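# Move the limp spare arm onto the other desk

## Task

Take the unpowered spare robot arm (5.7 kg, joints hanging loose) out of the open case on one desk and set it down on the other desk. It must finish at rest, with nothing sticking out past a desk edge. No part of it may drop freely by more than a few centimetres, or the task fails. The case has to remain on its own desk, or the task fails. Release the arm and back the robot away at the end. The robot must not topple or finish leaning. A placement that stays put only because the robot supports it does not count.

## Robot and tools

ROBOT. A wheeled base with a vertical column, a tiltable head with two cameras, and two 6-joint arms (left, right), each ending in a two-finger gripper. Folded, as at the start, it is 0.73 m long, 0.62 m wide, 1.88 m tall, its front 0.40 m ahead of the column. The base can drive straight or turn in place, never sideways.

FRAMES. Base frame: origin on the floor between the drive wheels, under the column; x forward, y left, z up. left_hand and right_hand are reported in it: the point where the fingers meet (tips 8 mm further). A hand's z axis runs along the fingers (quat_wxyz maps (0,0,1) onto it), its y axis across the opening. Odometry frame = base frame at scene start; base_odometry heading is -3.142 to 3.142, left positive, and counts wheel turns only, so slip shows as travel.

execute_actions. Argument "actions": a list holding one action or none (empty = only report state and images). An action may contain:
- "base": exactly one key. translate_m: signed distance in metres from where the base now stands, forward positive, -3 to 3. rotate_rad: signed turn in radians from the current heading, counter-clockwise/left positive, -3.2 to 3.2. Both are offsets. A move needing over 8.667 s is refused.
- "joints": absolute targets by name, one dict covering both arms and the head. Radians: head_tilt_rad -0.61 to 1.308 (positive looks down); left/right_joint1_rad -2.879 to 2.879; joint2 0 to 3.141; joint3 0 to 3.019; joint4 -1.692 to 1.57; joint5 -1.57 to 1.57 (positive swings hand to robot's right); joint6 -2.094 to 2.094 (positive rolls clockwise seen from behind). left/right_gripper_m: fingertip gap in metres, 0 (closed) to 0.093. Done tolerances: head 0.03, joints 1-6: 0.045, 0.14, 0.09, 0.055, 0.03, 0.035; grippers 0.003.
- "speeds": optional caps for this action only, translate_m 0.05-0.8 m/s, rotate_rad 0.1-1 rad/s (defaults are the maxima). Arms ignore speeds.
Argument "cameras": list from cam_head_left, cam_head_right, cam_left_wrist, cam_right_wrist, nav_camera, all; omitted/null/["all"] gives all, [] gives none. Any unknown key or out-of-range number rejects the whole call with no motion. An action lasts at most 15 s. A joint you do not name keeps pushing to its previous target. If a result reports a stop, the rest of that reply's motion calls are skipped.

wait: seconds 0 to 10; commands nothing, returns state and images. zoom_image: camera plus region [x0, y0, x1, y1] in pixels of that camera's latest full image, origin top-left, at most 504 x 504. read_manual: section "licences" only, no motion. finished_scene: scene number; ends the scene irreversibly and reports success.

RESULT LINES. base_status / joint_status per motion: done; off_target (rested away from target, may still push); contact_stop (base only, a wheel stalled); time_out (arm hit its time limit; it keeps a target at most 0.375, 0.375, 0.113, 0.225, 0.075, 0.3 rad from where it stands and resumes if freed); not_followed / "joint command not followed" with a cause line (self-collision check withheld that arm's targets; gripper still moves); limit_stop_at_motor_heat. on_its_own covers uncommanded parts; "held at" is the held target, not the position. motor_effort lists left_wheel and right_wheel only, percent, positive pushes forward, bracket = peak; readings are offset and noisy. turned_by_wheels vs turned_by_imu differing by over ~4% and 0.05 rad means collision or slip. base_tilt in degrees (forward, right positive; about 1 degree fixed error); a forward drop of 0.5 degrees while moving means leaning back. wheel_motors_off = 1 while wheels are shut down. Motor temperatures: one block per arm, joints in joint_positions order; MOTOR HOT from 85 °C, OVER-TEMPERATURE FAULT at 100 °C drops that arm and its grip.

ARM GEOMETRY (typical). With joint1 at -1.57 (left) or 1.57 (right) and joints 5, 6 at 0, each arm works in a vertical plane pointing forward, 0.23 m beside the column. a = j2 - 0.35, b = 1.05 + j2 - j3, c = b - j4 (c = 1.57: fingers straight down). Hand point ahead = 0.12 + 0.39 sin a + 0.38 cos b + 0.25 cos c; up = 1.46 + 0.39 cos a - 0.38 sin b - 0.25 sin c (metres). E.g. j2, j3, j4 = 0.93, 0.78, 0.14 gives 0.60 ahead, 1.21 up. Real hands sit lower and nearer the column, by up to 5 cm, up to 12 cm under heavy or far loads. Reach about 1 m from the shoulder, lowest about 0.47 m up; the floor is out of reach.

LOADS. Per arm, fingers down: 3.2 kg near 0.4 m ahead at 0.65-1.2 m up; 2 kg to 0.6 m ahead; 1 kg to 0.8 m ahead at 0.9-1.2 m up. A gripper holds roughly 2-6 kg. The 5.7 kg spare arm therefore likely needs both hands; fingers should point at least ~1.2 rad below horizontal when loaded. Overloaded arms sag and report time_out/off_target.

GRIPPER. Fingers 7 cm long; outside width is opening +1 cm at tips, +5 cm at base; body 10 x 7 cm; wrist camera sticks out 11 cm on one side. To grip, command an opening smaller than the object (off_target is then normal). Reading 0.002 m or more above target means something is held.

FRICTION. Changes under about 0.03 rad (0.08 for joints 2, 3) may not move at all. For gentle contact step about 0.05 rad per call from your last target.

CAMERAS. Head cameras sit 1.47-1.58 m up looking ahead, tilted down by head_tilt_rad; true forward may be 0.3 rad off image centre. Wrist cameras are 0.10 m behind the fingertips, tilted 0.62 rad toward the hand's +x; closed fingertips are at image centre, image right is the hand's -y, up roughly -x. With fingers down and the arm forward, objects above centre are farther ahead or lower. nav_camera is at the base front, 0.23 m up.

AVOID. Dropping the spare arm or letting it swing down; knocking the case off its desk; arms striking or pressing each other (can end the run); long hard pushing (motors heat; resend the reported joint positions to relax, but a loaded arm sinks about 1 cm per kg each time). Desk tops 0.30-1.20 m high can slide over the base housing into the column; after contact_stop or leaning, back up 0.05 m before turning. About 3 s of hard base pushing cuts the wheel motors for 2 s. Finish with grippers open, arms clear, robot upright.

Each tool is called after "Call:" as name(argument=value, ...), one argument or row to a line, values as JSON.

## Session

Call:
execute_actions(
  actions=[],
)

Scene clock: 0.00 s.
Motor temperatures (°C, as the motors report them): left_arm=[23 24 24 21 22 21] | right_arm=[22 24 22 23 21 25]
base_odometry: x=+0.000 y=+0.000 heading=+0.000 (m, m, rad; odometry frame)
turned_by_wheels: +0.000 (rad since the last result)
turned_by_imu: +0.000 (rad since the last result)
base_tilt: forward=+0.1 right=-0.2 (deg)
base_status: not commanded
joint_positions: head_tilt_rad=+0.883 left_joint1_rad=-1.585 left_joint2_rad=+0.890 left_joint3_rad=+0.393 left_joint4_rad=-0.912 left_joint5_rad=+0.000 left_joint6_rad=-0.078 left_gripper_m=+0.094 right_joint1_rad=+1.581 right_joint2_rad=+0.888 right_joint3_rad=+0.390 right_joint4_rad=-0.941 right_joint5_rad=-0.010 right_joint6_rad=-0.055 right_gripper_m=+0.094
joint_status: not commanded
wheel_motors_off: 0
motor_effort: left_wheel=+1 right_wheel=+2 (%)
left_hand: x=+0.1427 y=+0.2216 z=+1.2483 quat_wxyz=(+0.428, +0.029, -0.903, -0.013) (m; base frame)
right_hand: x=+0.1372 y=-0.2216 z=+1.2544 quat_wxyz=(+0.442, +0.027, -0.897, -0.019) (m; base frame)
pictures: cam_head_left, cam_head_right, cam_left_wrist, cam_right_wrist, nav_camera
Images, in order (width x height): cam_head_left 504x504, cam_head_right 504x504, cam_left_wrist 616x616, cam_right_wrist 616x616, nav_camera 504x504.

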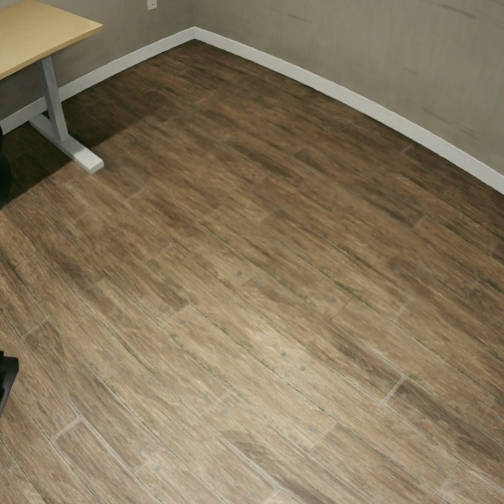

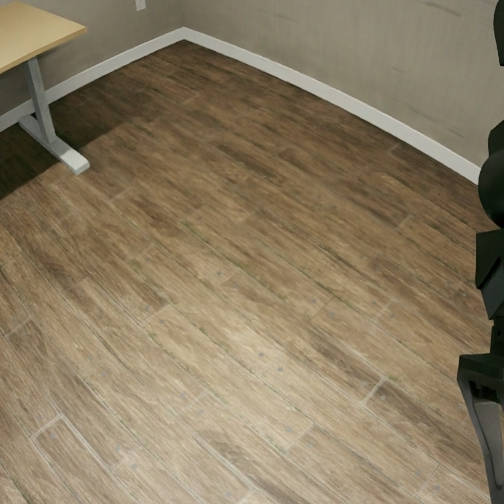

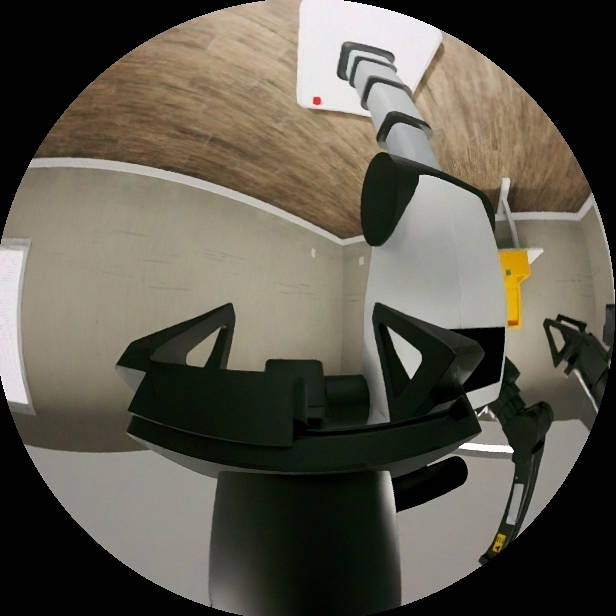

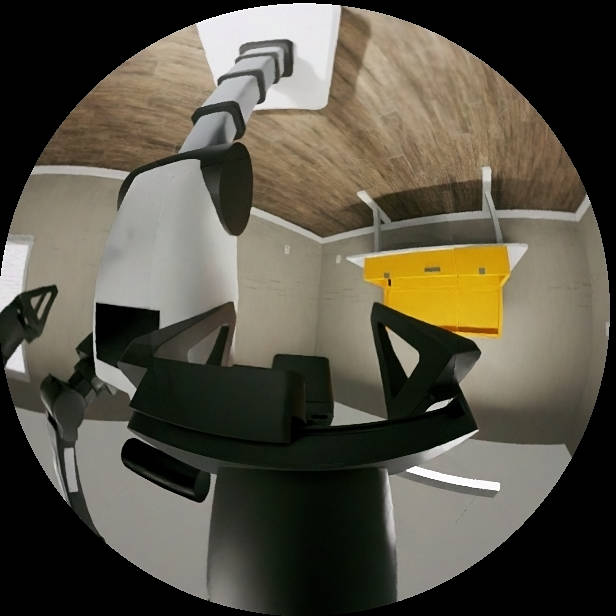

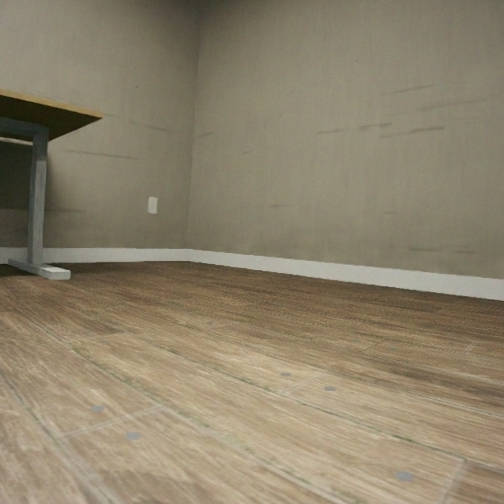

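Call:
execute_actions(
  actions=[
    {"base":{"rotate_rad":-2.2},"joints":{"head_tilt_rad":0.6,"left_joint2_rad":0.93,"left_joint3_rad":0.78,"left_joint4_rad":-0.37,"right_joint2_rad":0.93,"right_joint3_rad":0.78,"right_joint4_rad":-0.37,"left_joint6_rad":1.57,"right_joint6_rad":1.57}},
  ],
  cameras=["cam_head_left","cam_head_right","nav_camera"],
)

Scene clock: 5.73 s.
Motor temperatures (°C, as the motors report them): left_arm=[23 24 24 21 22 21] | right_arm=[22 24 22 23 21 25]
base_odometry: x=+0.000 y=+0.000 heading=-2.199 (m, m, rad; odometry frame)
turned_by_wheels: -2.199 (rad since the last result)
turned_by_imu: -2.223 (rad since the last result)
base_tilt: forward=+0.1 right=-0.3 (deg)
base_status: done
joint_positions: head_tilt_rad=+0.618 left_joint1_rad=-1.585 left_joint2_rad=+0.923 left_joint3_rad=+0.780 left_joint4_rad=-0.379 left_joint5_rad=+0.000 left_joint6_rad=+1.559 left_gripper_m=+0.094 right_joint1_rad=+1.581 right_joint2_rad=+0.928 right_joint3_rad=+0.779 right_joint4_rad=-0.376 right_joint5_rad=-0.010 right_joint6_rad=+1.563 right_gripper_m=+0.094
joint_status: all done
wheel_motors_off: 0
motor_effort: left_wheel=+3(35) right_wheel=-5(43) (%)
left_hand: x=+0.4757 y=+0.2184 z=+1.1783 quat_wxyz=(-0.005, -0.705, -0.709, +0.004) (m; base frame)
right_hand: x=+0.4748 y=-0.2192 z=+1.1762 quat_wxyz=(+0.007, -0.702, -0.712, -0.006) (m; base frame)
pictures: cam_head_left, cam_head_right, nav_camera
Images, in order (width x height): cam_head_left 504x504, cam_head_right 504x504, nav_camera 504x504.

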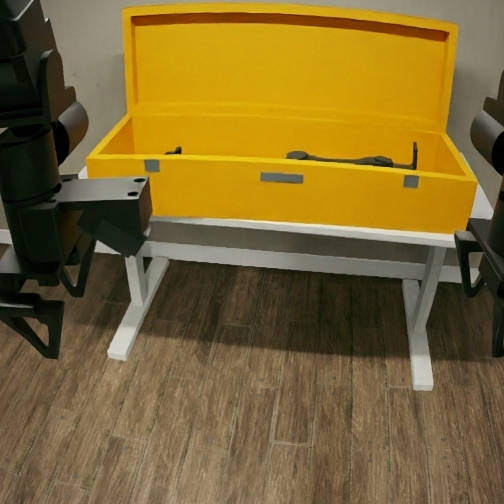

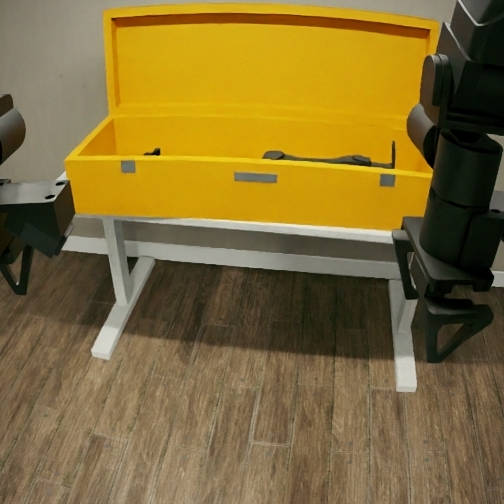

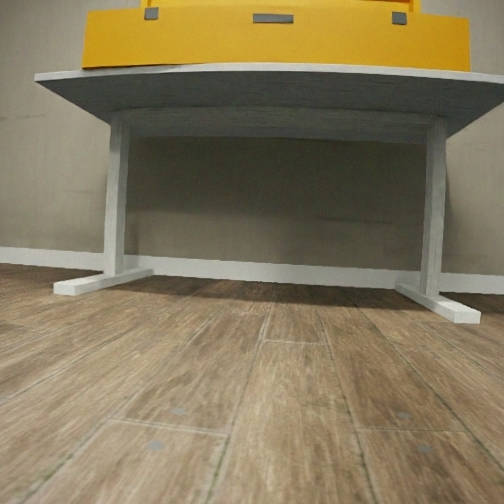

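Call:
execute_actions(
  actions=[
    {"base":{"translate_m":0.5}},
  ],
  cameras=[],
)

Call:
execute_actions(
  actions=[
    {"base":{"rotate_rad":-0.17},"joints":{"head_tilt_rad":0.95}},
  ],
  cameras=[],
)

Call:
execute_actions(
  actions=[
    {"base":{"translate_m":0.3}},
  ],
)

Scene clock: 11.33 s.
Motor temperatures (°C, as the motors report them): left_arm=[23 25 24 21 22 21] | right_arm=[22 24 22 23 21 25]
base_odometry: x=-0.294 y=-0.404 heading=-2.199 (m, m, rad; odometry frame)
turned_by_wheels: +0.000 (rad since the last result)
turned_by_imu: +0.002 (rad since the last result)
base_tilt: forward=+0.1 right=-0.2 (deg)
base_status: done
joint_positions: head_tilt_rad=+0.617 left_joint1_rad=-1.585 left_joint2_rad=+0.923 left_joint3_rad=+0.776 left_joint4_rad=-0.379 left_joint5_rad=+0.000 left_joint6_rad=+1.559 left_gripper_m=+0.094 right_joint1_rad=+1.581 right_joint2_rad=+0.929 right_joint3_rad=+0.776 right_joint4_rad=-0.376 right_joint5_rad=-0.010 right_joint6_rad=+1.563 right_gripper_m=+0.094
joint_status: not commanded
wheel_motors_off: 0
motor_effort: left_wheel=+1(47) right_wheel=+0(56) (%)
left_hand: x=+0.4737 y=+0.2184 z=+1.1778 quat_wxyz=(-0.003, -0.705, -0.709, +0.005) (m; base frame)
right_hand: x=+0.4726 y=-0.2192 z=+1.1756 quat_wxyz=(+0.009, -0.702, -0.712, -0.005) (m; base frame)
pictures: none
No camera images: the call's "cameras" was empty. Leave "cameras" out to get every camera's image.

Scene clock: 12.57 s.
Motor temperatures (°C, as the motors report them): left_arm=[23 25 24 21 22 21] | right_arm=[22 24 22 23 21 25]
base_odometry: x=-0.294 y=-0.405 heading=-2.368 (m, m, rad; odometry frame)
turned_by_wheels: -0.169 (rad since the last result)
turned_by_imu: -0.168 (rad since the last result)
base_tilt: forward=+0.1 right=-0.3 (deg)
base_status: done
joint_positions: head_tilt_rad=+0.950 left_joint1_rad=-1.585 left_joint2_rad=+0.923 left_joint3_rad=+0.776 left_joint4_rad=-0.379 left_joint5_rad=+0.000 left_joint6_rad=+1.559 left_gripper_m=+0.094 right_joint1_rad=+1.581 right_joint2_rad=+0.929 right_joint3_rad=+0.776 right_joint4_rad=-0.376 right_joint5_rad=-0.010 right_joint6_rad=+1.563 right_gripper_m=+0.094
joint_status: all done
wheel_motors_off: 0
motor_effort: left_wheel=+0(32) right_wheel=+0(51) (%)
left_hand: x=+0.4737 y=+0.2184 z=+1.1778 quat_wxyz=(-0.003, -0.705, -0.709, +0.005) (m; base frame)
right_hand: x=+0.4726 y=-0.2192 z=+1.1756 quat_wxyz=(+0.009, -0.702, -0.712, -0.005) (m; base frame)
pictures: none
No camera images: the call's "cameras" was empty. Leave "cameras" out to get every camera's image.

Scene clock: 14.50 s.
Motor temperatures (°C, as the motors report them): left_arm=[23 25 24 21 22 21] | right_arm=[22 24 22 23 21 25]
base_odometry: x=-0.509 y=-0.614 heading=-2.369 (m, m, rad; odometry frame)
turned_by_wheels: -0.001 (rad since the last result)
turned_by_imu: +0.000 (rad since the last result)
base_tilt: forward=+0.1 right=-0.3 (deg)
base_status: done
joint_positions: head_tilt_rad=+0.951 left_joint1_rad=-1.585 left_joint2_rad=+0.923 left_joint3_rad=+0.777 left_joint4_rad=-0.379 left_joint5_rad=+0.000 left_joint6_rad=+1.559 left_gripper_m=+0.094 right_joint1_rad=+1.581 right_joint2_rad=+0.929 right_joint3_rad=+0.776 right_joint4_rad=-0.376 right_joint5_rad=-0.010 right_joint6_rad=+1.563 right_gripper_m=+0.094
joint_status: not commanded
wheel_motors_off: 0
motor_effort: left_wheel=-1(38) right_wheel=+1(60) (%)
left_hand: x=+0.4741 y=+0.2184 z=+1.1779 quat_wxyz=(-0.004, -0.705, -0.709, +0.005) (m; base frame)
right_hand: x=+0.4727 y=-0.2192 z=+1.1755 quat_wxyz=(+0.009, -0.702, -0.712, -0.005) (m; base frame)
pictures: cam_head_left, cam_head_right, cam_left_wrist, cam_right_wrist, nav_camera
Images, in order (width x height): cam_head_left 504x504, cam_head_right 504x504, cam_left_wrist 616x616, cam_right_wrist 616x616, nav_camera 504x504.

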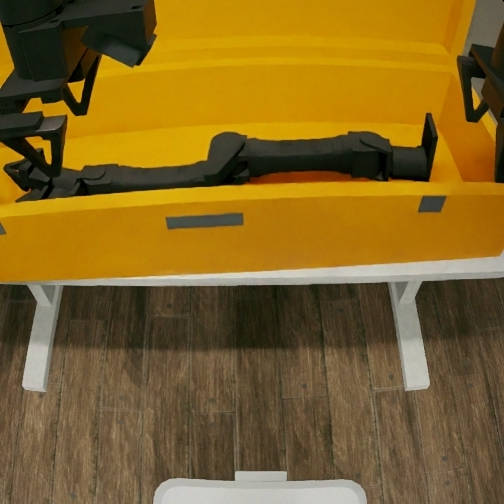

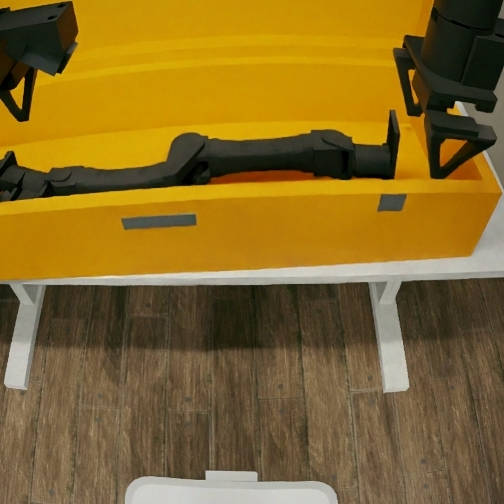

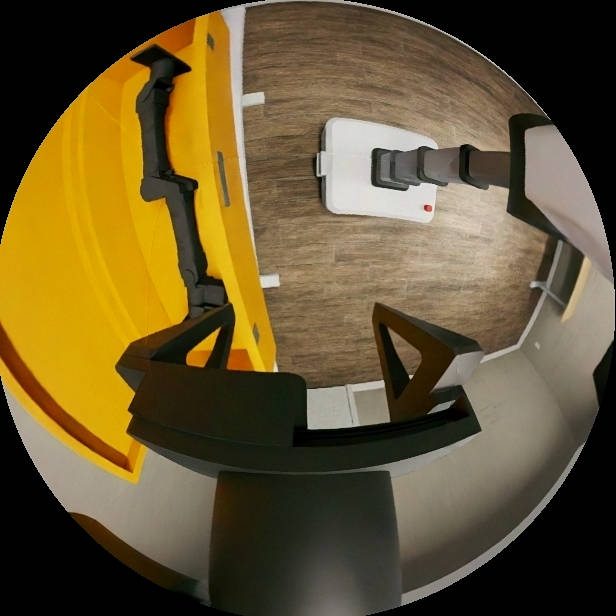

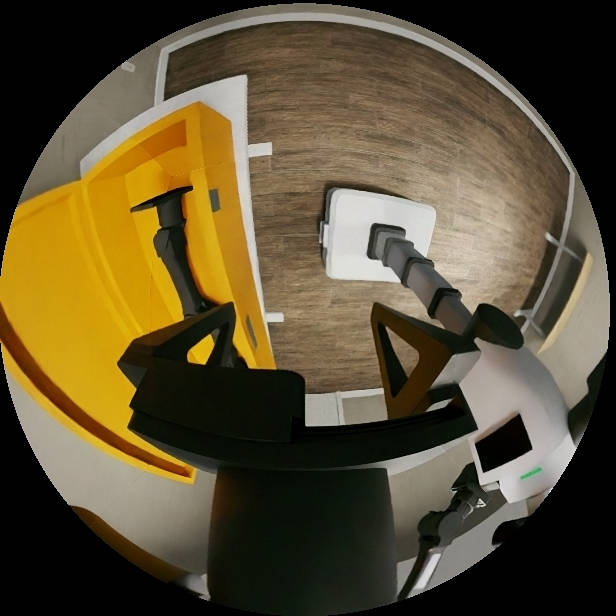

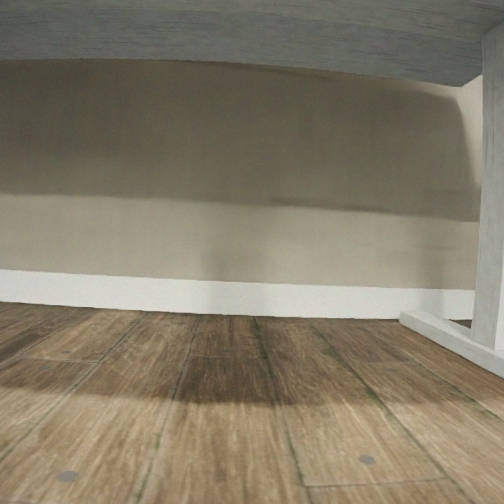

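Call:
execute_actions(
  actions=[
    {"base":{"rotate_rad":0.04}},
  ],
  cameras=[],
)

Call:
execute_actions(
  actions=[
    {"base":{"translate_m":0.3},"joints":{"left_joint2_rad":1.672,"left_joint3_rad":1.15,"left_joint4_rad":0.0,"right_joint2_rad":1.672,"right_joint3_rad":1.15,"right_joint4_rad":0.0,"right_joint1_rad":1.66}},
  ],
  cameras=["cam_left_wrist","cam_right_wrist","cam_head_left"],
)

Scene clock: 18.73 s.
Motor temperatures (°C, as the motors report them): left_arm=[23 25 24 21 22 21] | right_arm=[22 24 22 23 21 25]
base_odometry: x=-0.509 y=-0.614 heading=-2.330 (m, m, rad; odometry frame)
turned_by_wheels: +0.038 (rad since the last result)
turned_by_imu: +0.040 (rad since the last result)
base_tilt: forward=+0.1 right=-0.2 (deg)
base_status: done
joint_positions: head_tilt_rad=+0.951 left_joint1_rad=-1.585 left_joint2_rad=+0.923 left_joint3_rad=+0.776 left_joint4_rad=-0.379 left_joint5_rad=+0.000 left_joint6_rad=+1.559 left_gripper_m=+0.094 right_joint1_rad=+1.582 right_joint2_rad=+0.929 right_joint3_rad=+0.776 right_joint4_rad=-0.376 right_joint5_rad=-0.010 right_joint6_rad=+1.563 right_gripper_m=+0.094
joint_status: not commanded
wheel_motors_off: 0
motor_effort: left_wheel=+0(29) right_wheel=+2(38) (%)
left_hand: x=+0.4739 y=+0.2184 z=+1.1779 quat_wxyz=(-0.004, -0.705, -0.709, +0.005) (m; base frame)
right_hand: x=+0.4727 y=-0.2190 z=+1.1755 quat_wxyz=(+0.009, -0.702, -0.712, -0.005) (m; base frame)
pictures: none
No camera images: the call's "cameras" was empty. Leave "cameras" out to get every camera's image.

Scene clock: 20.77 s.
Motor temperatures (°C, as the motors report them): left_arm=[23 25 24 21 22 21] | right_arm=[22 25 22 23 21 25]
base_odometry: x=-0.716 y=-0.832 heading=-2.330 (m, m, rad; odometry frame)
turned_by_wheels: +0.000 (rad since the last result)
turned_by_imu: +0.001 (rad since the last result)
base_tilt: forward=+0.1 right=-0.3 (deg)
base_status: done
joint_positions: head_tilt_rad=+0.952 left_joint1_rad=-1.585 left_joint2_rad=+1.689 left_joint3_rad=+1.153 left_joint4_rad=-0.001 left_joint5_rad=+0.000 left_joint6_rad=+1.560 left_gripper_m=+0.094 right_joint1_rad=+1.666 right_joint2_rad=+1.675 right_joint3_rad=+1.153 right_joint4_rad=-0.006 right_joint5_rad=-0.011 right_joint6_rad=+1.565 right_gripper_m=+0.094
joint_status: all done
wheel_motors_off: 0
motor_effort: left_wheel=+0(50) right_wheel=+0(43) (%)
left_hand: x=+0.4903 y=+0.2150 z=+0.9153 quat_wxyz=(+0.001, -0.706, -0.708, +0.009) (m; base frame)
right_hand: x=+0.4952 y=-0.1599 z=+0.9231 quat_wxyz=(+0.034, -0.687, -0.725, -0.031) (m; base frame)
pictures: cam_head_left, cam_left_wrist, cam_right_wrist
Images, in order (width x height): cam_head_left 504x504, cam_left_wrist 616x616, cam_right_wrist 616x616.

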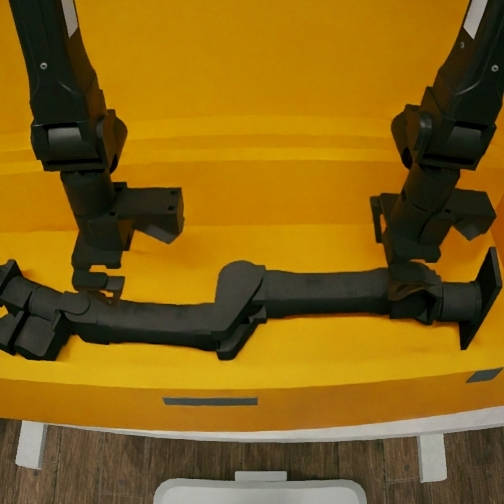

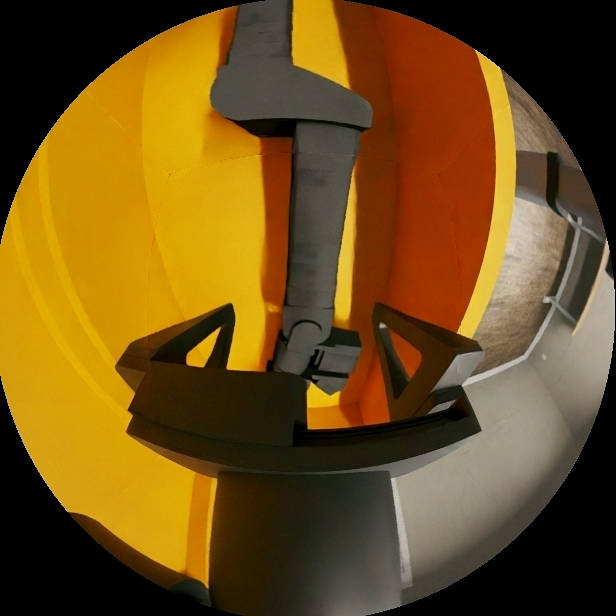

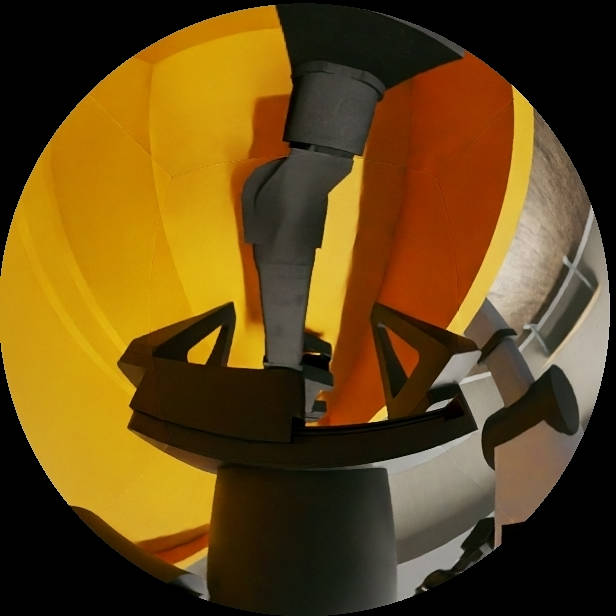

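Call:
execute_actions(
  actions=[
    {"joints":{"left_joint1_rad":-1.64,"left_joint2_rad":1.83,"left_joint3_rad":1.27,"left_joint4_rad":0.04,"right_joint2_rad":1.83,"right_joint3_rad":1.33,"right_joint4_rad":0.0}},
  ],
  cameras=["cam_left_wrist","cam_right_wrist"],
)

Scene clock: 28.10 s.
Motor temperatures (°C, as the motors report them): left_arm=[23 26 24 21 22 21] | right_arm=[22 25 22 23 21 25]
base_odometry: x=-0.716 y=-0.832 heading=-2.330 (m, m, rad; odometry frame)
turned_by_wheels: +0.000 (rad since the last result)
turned_by_imu: +0.001 (rad since the last result)
base_tilt: forward=+0.1 right=-0.3 (deg)
base_status: not commanded
joint_positions: head_tilt_rad=+0.952 left_joint1_rad=-1.647 left_joint2_rad=+1.819 left_joint3_rad=+1.267 left_joint4_rad=+0.034 left_joint5_rad=+0.000 left_joint6_rad=+1.560 left_gripper_m=+0.094 right_joint1_rad=+1.666 right_joint2_rad=+1.835 right_joint3_rad=+1.327 right_joint4_rad=-0.006 right_joint5_rad=-0.011 right_joint6_rad=+1.565 right_gripper_m=+0.094
joint_status: all done
wheel_motors_off: 0
motor_effort: left_wheel=+0(2) right_wheel=-3(3) (%)
left_hand: x=+0.4963 y=+0.1699 z=+0.8681 quat_wxyz=(-0.025, -0.716, -0.697, +0.021) (m; base frame)
right_hand: x=+0.5140 y=-0.1541 z=+0.8629 quat_wxyz=(+0.029, -0.687, -0.725, -0.037) (m; base frame)
pictures: cam_left_wrist, cam_right_wrist
Images, in order (width x height): cam_left_wrist 616x616, cam_right_wrist 616x616.

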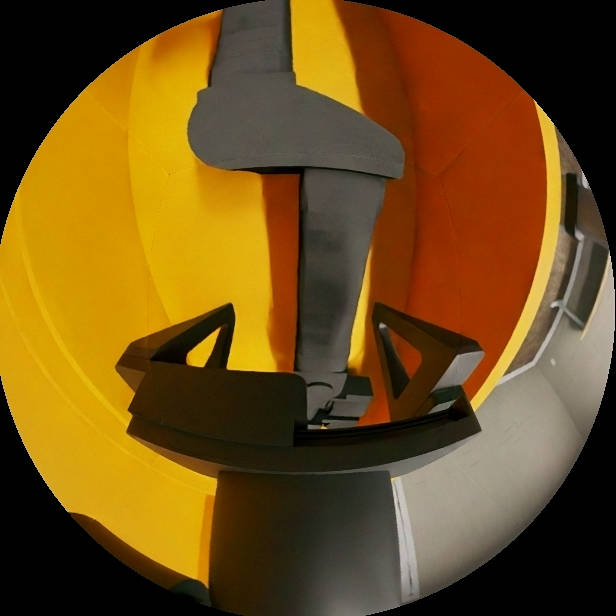

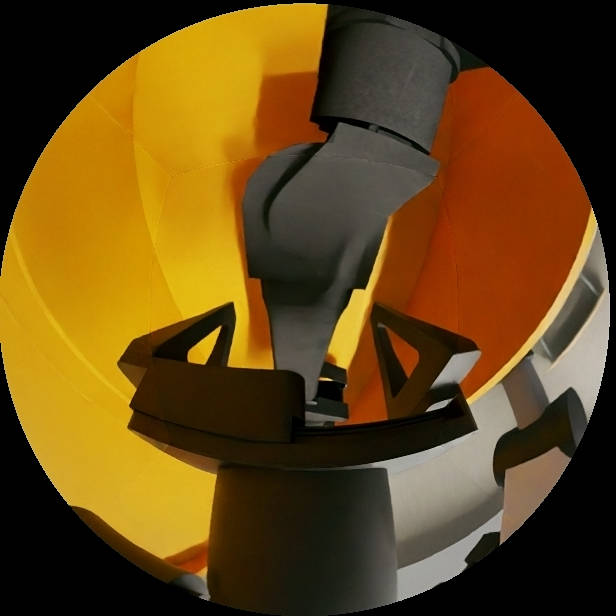

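Call:
execute_actions(
  actions=[
    {"joints":{"left_joint2_rad":1.83,"left_joint3_rad":1.2,"left_joint4_rad":0.1,"right_joint1_rad":1.71}},
  ],
  cameras=[],
)

Call:
execute_actions(
  actions=[
    {"joints":{"left_joint2_rad":2.02,"left_joint3_rad":1.42,"right_joint2_rad":2.02,"right_joint3_rad":1.51,"right_joint4_rad":0.03}},
  ],
  cameras=["cam_left_wrist","cam_right_wrist","cam_head_left"],
)

Scene clock: 31.77 s.
Motor temperatures (°C, as the motors report them): left_arm=[23 26 24 21 22 21] | right_arm=[22 25 22 23 21 25]
base_odometry: x=-0.716 y=-0.832 heading=-2.330 (m, m, rad; odometry frame)
turned_by_wheels: +0.000 (rad since the last result)
turned_by_imu: +0.001 (rad since the last result)
base_tilt: forward=+0.1 right=-0.3 (deg)
base_status: not commanded
joint_positions: head_tilt_rad=+0.952 left_joint1_rad=-1.646 left_joint2_rad=+1.819 left_joint3_rad=+1.198 left_joint4_rad=+0.089 left_joint5_rad=+0.000 left_joint6_rad=+1.560 left_gripper_m=+0.094 right_joint1_rad=+1.716 right_joint2_rad=+1.835 right_joint3_rad=+1.327 right_joint4_rad=-0.006 right_joint5_rad=-0.011 right_joint6_rad=+1.565 right_gripper_m=+0.094
joint_status: all done
wheel_motors_off: 0
motor_effort: left_wheel=+1(0) right_wheel=-2(2) (%)
left_hand: x=+0.4664 y=+0.1715 z=+0.8697 quat_wxyz=(-0.020, -0.716, -0.697, +0.026) (m; base frame)
right_hand: x=+0.5118 y=-0.1177 z=+0.8668 quat_wxyz=(+0.045, -0.678, -0.732, -0.052) (m; base frame)
pictures: none
No camera images: the call's "cameras" was empty. Leave "cameras" out to get every camera's image.

Scene clock: 32.73 s.
Motor temperatures (°C, as the motors report them): left_arm=[23 26 24 21 22 21] | right_arm=[22 25 22 23 21 25]
base_odometry: x=-0.716 y=-0.832 heading=-2.330 (m, m, rad; odometry frame)
turned_by_wheels: +0.000 (rad since the last result)
turned_by_imu: +0.000 (rad since the last result)
base_tilt: forward=+0.1 right=-0.3 (deg)
base_status: not commanded
joint_positions: head_tilt_rad=+0.952 left_joint1_rad=-1.646 left_joint2_rad=+2.022 left_joint3_rad=+1.418 left_joint4_rad=+0.083 left_joint5_rad=+0.000 left_joint6_rad=+1.560 left_gripper_m=+0.094 right_joint1_rad=+1.719 right_joint2_rad=+1.990 right_joint3_rad=+1.501 right_joint4_rad=+0.016 right_joint5_rad=+0.015 right_joint6_rad=+1.569 right_gripper_m=+0.094
joint_status: all done
wheel_motors_off: 0
motor_effort: left_wheel=+2(2) right_wheel=+0(5) (%)
left_hand: x=+0.4748 y=+0.1666 z=+0.7910 quat_wxyz=(-0.023, -0.716, -0.697, +0.022) (m; base frame)
right_hand: x=+0.5288 y=-0.1111 z=+0.8079 quat_wxyz=(+0.022, -0.680, -0.731, -0.058) (m; base frame)
pictures: cam_head_left, cam_left_wrist, cam_right_wrist
Images, in order (width x height): cam_head_left 504x504, cam_left_wrist 616x616, cam_right_wrist 616x616.

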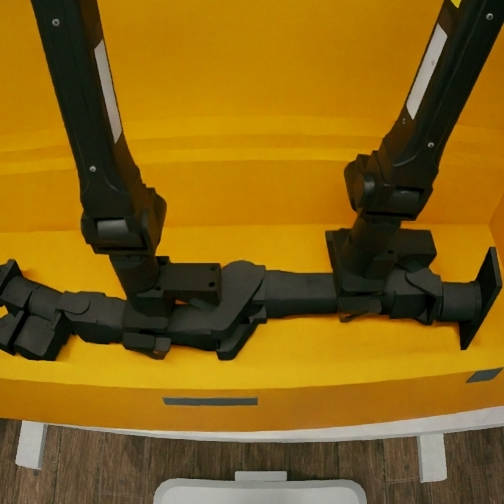

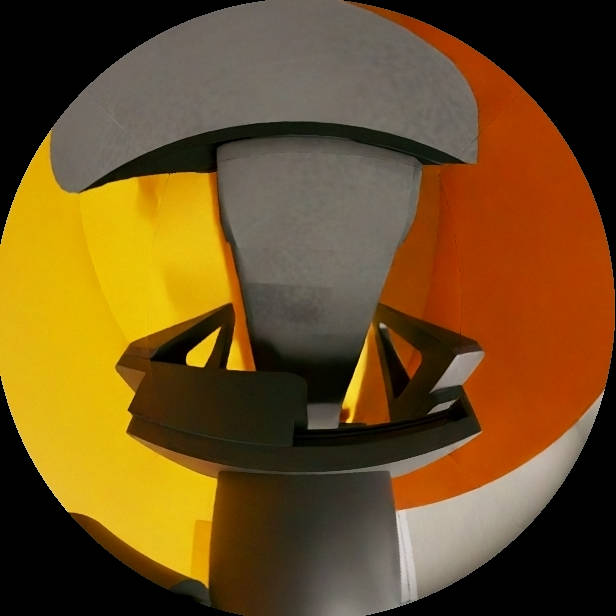

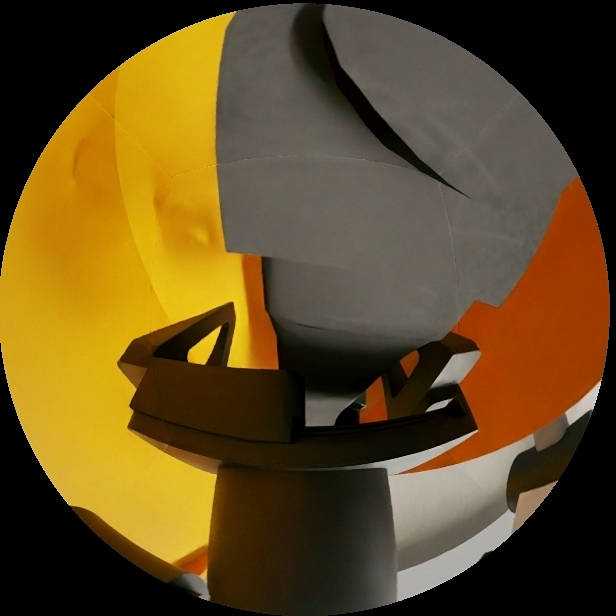

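Call:
execute_actions(
  actions=[
    {"joints":{"left_gripper_m":0,"right_gripper_m":0,"right_joint2_rad":2.03,"right_joint3_rad":1.48}},
  ],
  cameras=[],
)

Call:
execute_actions(
  actions=[
    {"joints":{"left_joint2_rad":1.75,"left_joint3_rad":1.25,"left_joint4_rad":0.05,"right_joint2_rad":1.72,"right_joint3_rad":1.3,"right_joint4_rad":0.0}},
  ],
  cameras=["cam_left_wrist","cam_right_wrist","cam_head_left"],
)

Scene clock: 36.83 s.
Motor temperatures (°C, as the motors report them): left_arm=[23 26 24 21 22 21] | right_arm=[22 25 22 23 21 25]
base_odometry: x=-0.716 y=-0.832 heading=-2.330 (m, m, rad; odometry frame)
turned_by_wheels: +0.000 (rad since the last result)
turned_by_imu: +0.001 (rad since the last result)
base_tilt: forward=+0.1 right=-0.2 (deg)
base_status: not commanded
joint_positions: head_tilt_rad=+0.952 left_joint1_rad=-1.646 left_joint2_rad=+2.023 left_joint3_rad=+1.416 left_joint4_rad=+0.084 left_joint5_rad=+0.000 left_joint6_rad=+1.572 left_gripper_m=+0.053 right_joint1_rad=+1.721 right_joint2_rad=+1.990 right_joint3_rad=+1.474 right_joint4_rad=+0.021 right_joint5_rad=+0.022 right_joint6_rad=+1.566 right_gripper_m=+0.056
joint_status: left_gripper_m off_target (ended at +0.053, target +0.000); right_gripper_m off_target (ended at +0.056, target +0.000); the others done
wheel_motors_off: 0
motor_effort: left_wheel=+2(2) right_wheel=-1(1) (%)
left_hand: x=+0.4737 y=+0.1666 z=+0.7909 quat_wxyz=(-0.023, -0.720, -0.693, +0.022) (m; base frame)
right_hand: x=+0.5135 y=-0.1119 z=+0.8076 quat_wxyz=(+0.028, -0.678, -0.733, -0.049) (m; base frame)
pictures: none
No camera images: the call's "cameras" was empty. Leave "cameras" out to get every camera's image.

Scene clock: 38.30 s.
Motor temperatures (°C, as the motors report them): left_arm=[23 26 24 21 22 21] | right_arm=[22 26 22 23 21 25]
base_odometry: x=-0.716 y=-0.832 heading=-2.330 (m, m, rad; odometry frame)
turned_by_wheels: +0.000 (rad since the last result)
turned_by_imu: +0.000 (rad since the last result)
base_tilt: forward=+0.1 right=-0.3 (deg)
base_status: not commanded
joint_positions: head_tilt_rad=+0.952 left_joint1_rad=-1.661 left_joint2_rad=+1.878 left_joint3_rad=+1.269 left_joint4_rad=+0.053 left_joint5_rad=+0.002 left_joint6_rad=+1.582 left_gripper_m=+0.053 right_joint1_rad=+1.719 right_joint2_rad=+1.843 right_joint3_rad=+1.316 right_joint4_rad=+0.003 right_joint5_rad=+0.017 right_joint6_rad=+1.592 right_gripper_m=+0.056
joint_status: all done
wheel_motors_off: 0
motor_effort: left_wheel=+3(6) right_wheel=-1(7) (%)
left_hand: x=+0.4664 y=+0.1593 z=+0.8475 quat_wxyz=(-0.017, -0.726, -0.686, +0.039) (m; base frame)
right_hand: x=+0.5021 y=-0.1205 z=+0.8633 quat_wxyz=(+0.040, -0.687, -0.724, -0.039) (m; base frame)
pictures: cam_head_left, cam_left_wrist, cam_right_wrist
Images, in order (width x height): cam_head_left 504x504, cam_left_wrist 616x616, cam_right_wrist 616x616.

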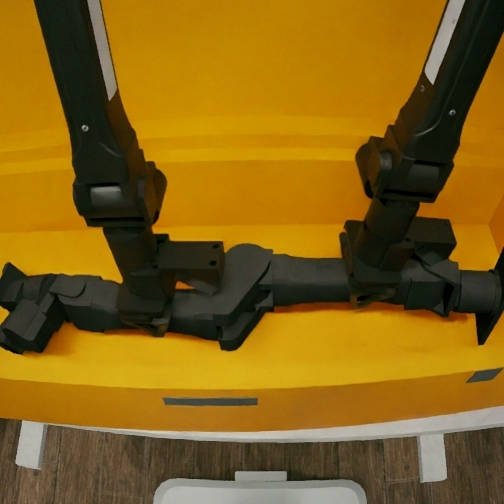

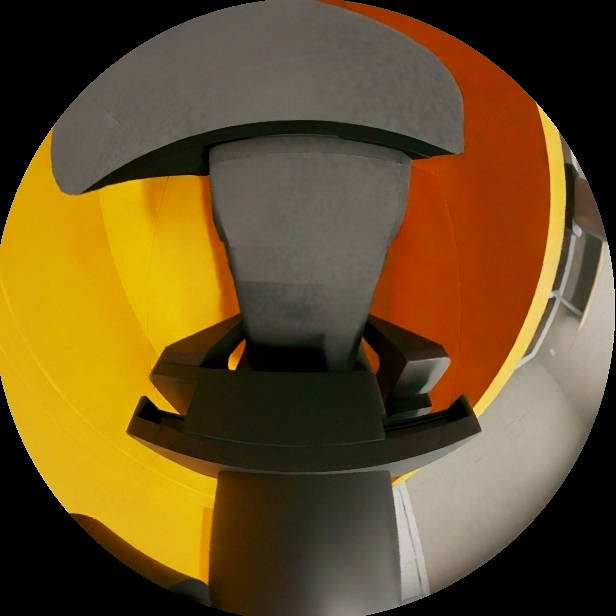

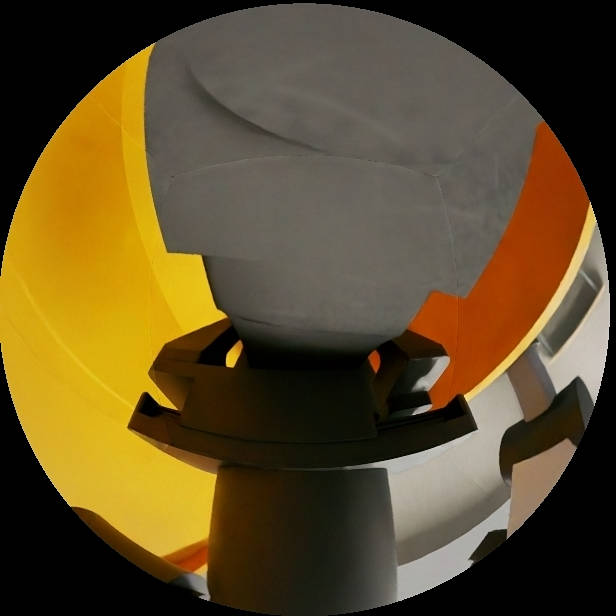

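Call:
execute_actions(
  actions=[
    {"joints":{"left_joint2_rad":1.5,"left_joint3_rad":1.1,"left_joint4_rad":-0.03,"right_joint2_rad":1.45,"right_joint3_rad":1.13,"right_joint4_rad":-0.06}},
  ],
  cameras=["cam_right_wrist","cam_head_left"],
)

Scene clock: 42.10 s.
Motor temperatures (°C, as the motors report them): left_arm=[23 27 24 21 22 21] | right_arm=[22 26 22 23 22 25]
base_odometry: x=-0.716 y=-0.832 heading=-2.330 (m, m, rad; odometry frame)
turned_by_wheels: +0.000 (rad since the last result)
turned_by_imu: +0.001 (rad since the last result)
base_tilt: forward=+0.1 right=-0.3 (deg)
base_status: not commanded
joint_positions: head_tilt_rad=+0.952 left_joint1_rad=-1.684 left_joint2_rad=+1.632 left_joint3_rad=+1.105 left_joint4_rad=-0.021 left_joint5_rad=+0.011 left_joint6_rad=+1.600 left_gripper_m=+0.053 right_joint1_rad=+1.722 right_joint2_rad=+1.584 right_joint3_rad=+1.129 right_joint4_rad=-0.059 right_joint5_rad=+0.032 right_joint6_rad=+1.618 right_gripper_m=+0.056
joint_status: all done
wheel_motors_off: 0
motor_effort: left_wheel=+1(4) right_wheel=-3(4) (%)
left_hand: x=+0.4836 y=+0.1488 z=+0.9404 quat_wxyz=(-0.030, -0.736, -0.675, +0.047) (m; base frame)
right_hand: x=+0.5125 y=-0.1330 z=+0.9606 quat_wxyz=(+0.032, -0.696, -0.716, -0.038) (m; base frame)
pictures: cam_head_left, cam_right_wrist
Images, in order (width x height): cam_head_left 504x504, cam_right_wrist 616x616.

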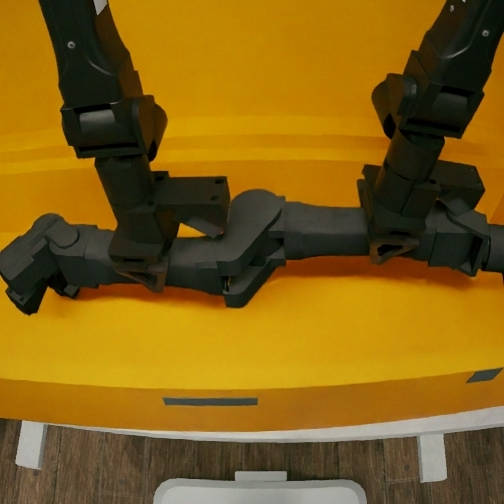

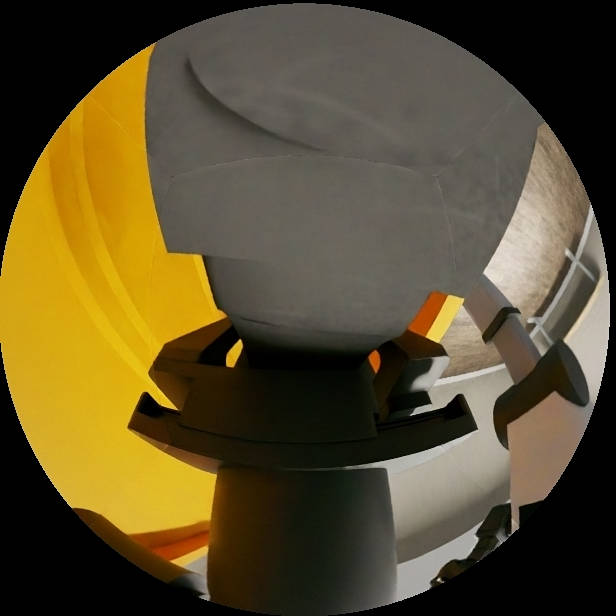

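Holding. Keep lifting.

Call:
execute_actions(
  actions=[
    {"joints":{"left_joint2_rad":1.26,"left_joint3_rad":0.98,"left_joint4_rad":-0.14,"right_joint2_rad":1.22,"right_joint3_rad":1.0,"right_joint4_rad":-0.16}},
  ],
  cameras=[],
)

Call:
execute_actions(
  actions=[
    {"joints":{"left_joint2_rad":1.0,"left_joint3_rad":0.88,"left_joint4_rad":-0.27,"right_joint2_rad":0.98,"right_joint3_rad":0.9,"right_joint4_rad":-0.27}},
  ],
  cameras=[],
)

Call:
execute_actions(
  actions=[
    {"joints":{"left_joint2_rad":0.74,"left_joint3_rad":0.78,"left_joint4_rad":-0.45,"right_joint2_rad":0.74,"right_joint3_rad":0.78,"right_joint4_rad":-0.45,"head_tilt_rad":0.7}},
  ],
  cameras=["cam_head_left","cam_head_right","cam_right_wrist"],
)

Scene clock: 47.17 s.
Motor temperatures (°C, as the motors report them): left_arm=[23 28 24 21 22 21] | right_arm=[22 27 22 23 23 25]
base_odometry: x=-0.716 y=-0.832 heading=-2.330 (m, m, rad; odometry frame)
turned_by_wheels: +0.000 (rad since the last result)
turned_by_imu: +0.001 (rad since the last result)
base_tilt: forward=+0.1 right=-0.3 (deg)
base_status: not commanded
joint_positions: head_tilt_rad=+0.952 left_joint1_rad=-1.701 left_joint2_rad=+1.402 left_joint3_rad=+0.965 left_joint4_rad=-0.133 left_joint5_rad=+0.020 left_joint6_rad=+1.611 left_gripper_m=+0.053 right_joint1_rad=+1.733 right_joint2_rad=+1.366 right_joint3_rad=+0.989 right_joint4_rad=-0.158 right_joint5_rad=+0.030 right_joint6_rad=+1.645 right_gripper_m=+0.056
joint_status: left_joint2_rad time_out (moved -0.230 of -0.372); right_joint2_rad time_out (moved -0.218 of -0.364); the others done
wheel_motors_off: 0
on_its_own: left_joint2_rad reads +1.402 and still pushes toward +1.260 since a time_out; right_joint2_rad reads +1.366 and still pushes toward +1.220 since a time_out
motor_effort: left_wheel=+2(5) right_wheel=-3(5) (%)
left_hand: x=+0.4777 y=+0.1461 z=+1.0242 quat_wxyz=(-0.031, -0.742, -0.666, +0.062) (m; base frame)
right_hand: x=+0.5010 y=-0.1372 z=+1.0397 quat_wxyz=(+0.044, -0.703, -0.709, -0.033) (m; base frame)
pictures: none
No camera images: the call's "cameras" was empty. Leave "cameras" out to get every camera's image.

not run: a stop came earlier in this reply.

not run: a stop came earlier in this reply.

Call:
execute_actions(
  actions=[
    {"joints":{"left_joint2_rad":0.98,"left_joint3_rad":0.88,"left_joint4_rad":-0.27,"right_joint2_rad":0.98,"right_joint3_rad":0.9,"right_joint4_rad":-0.27}},
  ],
  cameras=[],
)

Call:
execute_actions(
  actions=[
    {"joints":{"left_joint2_rad":0.72,"left_joint3_rad":0.78,"left_joint4_rad":-0.45,"right_joint2_rad":0.74,"right_joint3_rad":0.78,"right_joint4_rad":-0.45,"head_tilt_rad":0.7}},
  ],
  cameras=["cam_head_left","cam_head_right","cam_right_wrist"],
)

Scene clock: 72.47 s.
Motor temperatures (°C, as the motors report them): left_arm=[23 31 24 21 23 21] | right_arm=[22 30 22 23 24 26]
base_odometry: x=-0.716 y=-0.832 heading=-2.330 (m, m, rad; odometry frame)
turned_by_wheels: +0.000 (rad since the last result)
turned_by_imu: +0.001 (rad since the last result)
base_tilt: forward=+0.1 right=-0.2 (deg)
base_status: not commanded
joint_positions: head_tilt_rad=+0.952 left_joint1_rad=-1.719 left_joint2_rad=+1.115 left_joint3_rad=+0.839 left_joint4_rad=-0.265 left_joint5_rad=+0.024 left_joint6_rad=+1.619 left_gripper_m=+0.053 right_joint1_rad=+1.752 right_joint2_rad=+1.116 right_joint3_rad=+0.875 right_joint4_rad=-0.268 right_joint5_rad=+0.013 right_joint6_rad=+1.660 right_gripper_m=+0.056
joint_status: all done
wheel_motors_off: 0
motor_effort: left_wheel=+2(5) right_wheel=-3(5) (%)
left_hand: x=+0.4775 y=+0.1473 z=+1.1218 quat_wxyz=(-0.048, -0.747, -0.660, +0.059) (m; base frame)
right_hand: x=+0.4978 y=-0.1371 z=+1.1265 quat_wxyz=(+0.048, -0.705, -0.705, -0.054) (m; base frame)
pictures: none
No camera images: the call's "cameras" was empty. Leave "cameras" out to get every camera's image.

Scene clock: 73.67 s.
Motor temperatures (°C, as the motors report them): left_arm=[23 31 24 21 23 21] | right_arm=[22 30 22 23 24 26]
base_odometry: x=-0.716 y=-0.832 heading=-2.330 (m, m, rad; odometry frame)
turned_by_wheels: +0.000 (rad since the last result)
turned_by_imu: +0.000 (rad since the last result)
base_tilt: forward=+0.0 right=-0.2 (deg)
base_status: not commanded
joint_positions: head_tilt_rad=+0.717 left_joint1_rad=-1.750 left_joint2_rad=+0.850 left_joint3_rad=+0.721 left_joint4_rad=-0.454 left_joint5_rad=+0.052 left_joint6_rad=+1.608 left_gripper_m=+0.053 right_joint1_rad=+1.773 right_joint2_rad=+0.874 right_joint3_rad=+0.752 right_joint4_rad=-0.431 right_joint5_rad=+0.000 right_joint6_rad=+1.685 right_gripper_m=+0.056
joint_status: all done
wheel_motors_off: 0
motor_effort: left_wheel=+1(6) right_wheel=-2(6) (%)
left_hand: x=+0.4377 y=+0.1433 z=+1.2024 quat_wxyz=(-0.052, -0.747, -0.656, +0.093) (m; base frame)
right_hand: x=+0.4554 y=-0.1413 z=+1.1987 quat_wxyz=(+0.074, -0.708, -0.701, -0.047) (m; base frame)
pictures: cam_head_left, cam_head_right, cam_right_wrist
Images, in order (width x height): cam_head_left 504x504, cam_head_right 504x504, cam_right_wrist 616x616.

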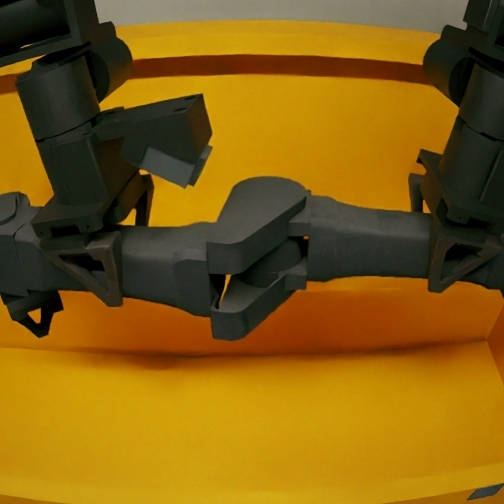

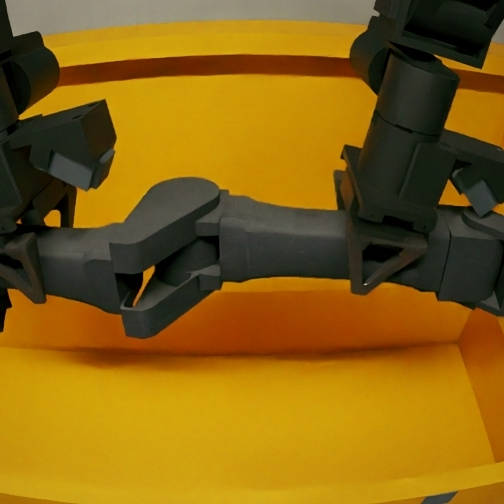

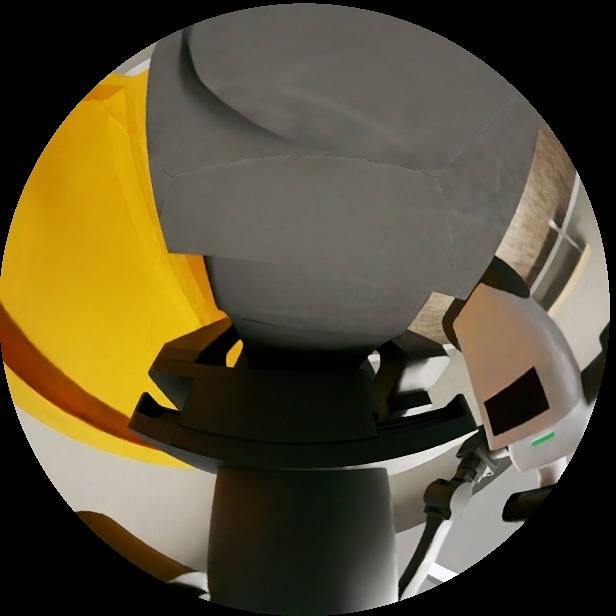

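Call:
execute_actions(
  actions=[
    {"joints":{"left_joint2_rad":0.55,"left_joint3_rad":0.76,"left_joint4_rad":-0.58,"right_joint2_rad":0.57,"right_joint3_rad":0.76,"right_joint4_rad":-0.56}},
  ],
  cameras=[],
)

Call:
execute_actions(
  actions=[
    {"base":{"translate_m":-0.7},"speeds":{"translate_m":0.15}},
  ],
  cameras=["cam_head_left","cam_right_wrist"],
)

Call:
execute_actions(
  actions=[
    {"base":{"rotate_rad":3.1},"speeds":{"rotate_rad":0.4},"joints":{"head_tilt_rad":0.5}},
  ],
  cameras=["cam_head_left","cam_head_right","nav_camera"],
)

Scene clock: 80.20 s.
Motor temperatures (°C, as the motors report them): left_arm=[23 30 25 21 26 21] | right_arm=[22 29 23 23 24 26]
base_odometry: x=-0.716 y=-0.832 heading=-2.330 (m, m, rad; odometry frame)
turned_by_wheels: +0.000 (rad since the last result)
turned_by_imu: +0.001 (rad since the last result)
base_tilt: forward=+0.1 right=-0.3 (deg)
base_status: not commanded
joint_positions: head_tilt_rad=+0.717 left_joint1_rad=-1.763 left_joint2_rad=+0.670 left_joint3_rad=+0.688 left_joint4_rad=-0.581 left_joint5_rad=+0.087 left_joint6_rad=+1.605 left_gripper_m=+0.053 right_joint1_rad=+1.786 right_joint2_rad=+0.712 right_joint3_rad=+0.711 right_joint4_rad=-0.528 right_joint5_rad=-0.014 right_joint6_rad=+1.690 right_gripper_m=+0.056
joint_status: right_joint2_rad time_out (moved -0.162 of -0.304); the others done
wheel_motors_off: 0
on_its_own: right_joint2_rad reads +0.712 and still pushes toward +0.570 since a time_out
motor_effort: left_wheel=+1(3) right_wheel=-2(4) (%)
left_hand: x=+0.4288 y=+0.1418 z=+1.2570 quat_wxyz=(-0.075, -0.746, -0.653, +0.103) (m; base frame)
right_hand: x=+0.4464 y=-0.1433 z=+1.2465 quat_wxyz=(+0.077, -0.707, -0.700, -0.064) (m; base frame)
pictures: none
No camera images: the call's "cameras" was empty. Leave "cameras" out to get every camera's image.

not run: a stop came earlier in this reply.

not run: a stop came earlier in this reply.


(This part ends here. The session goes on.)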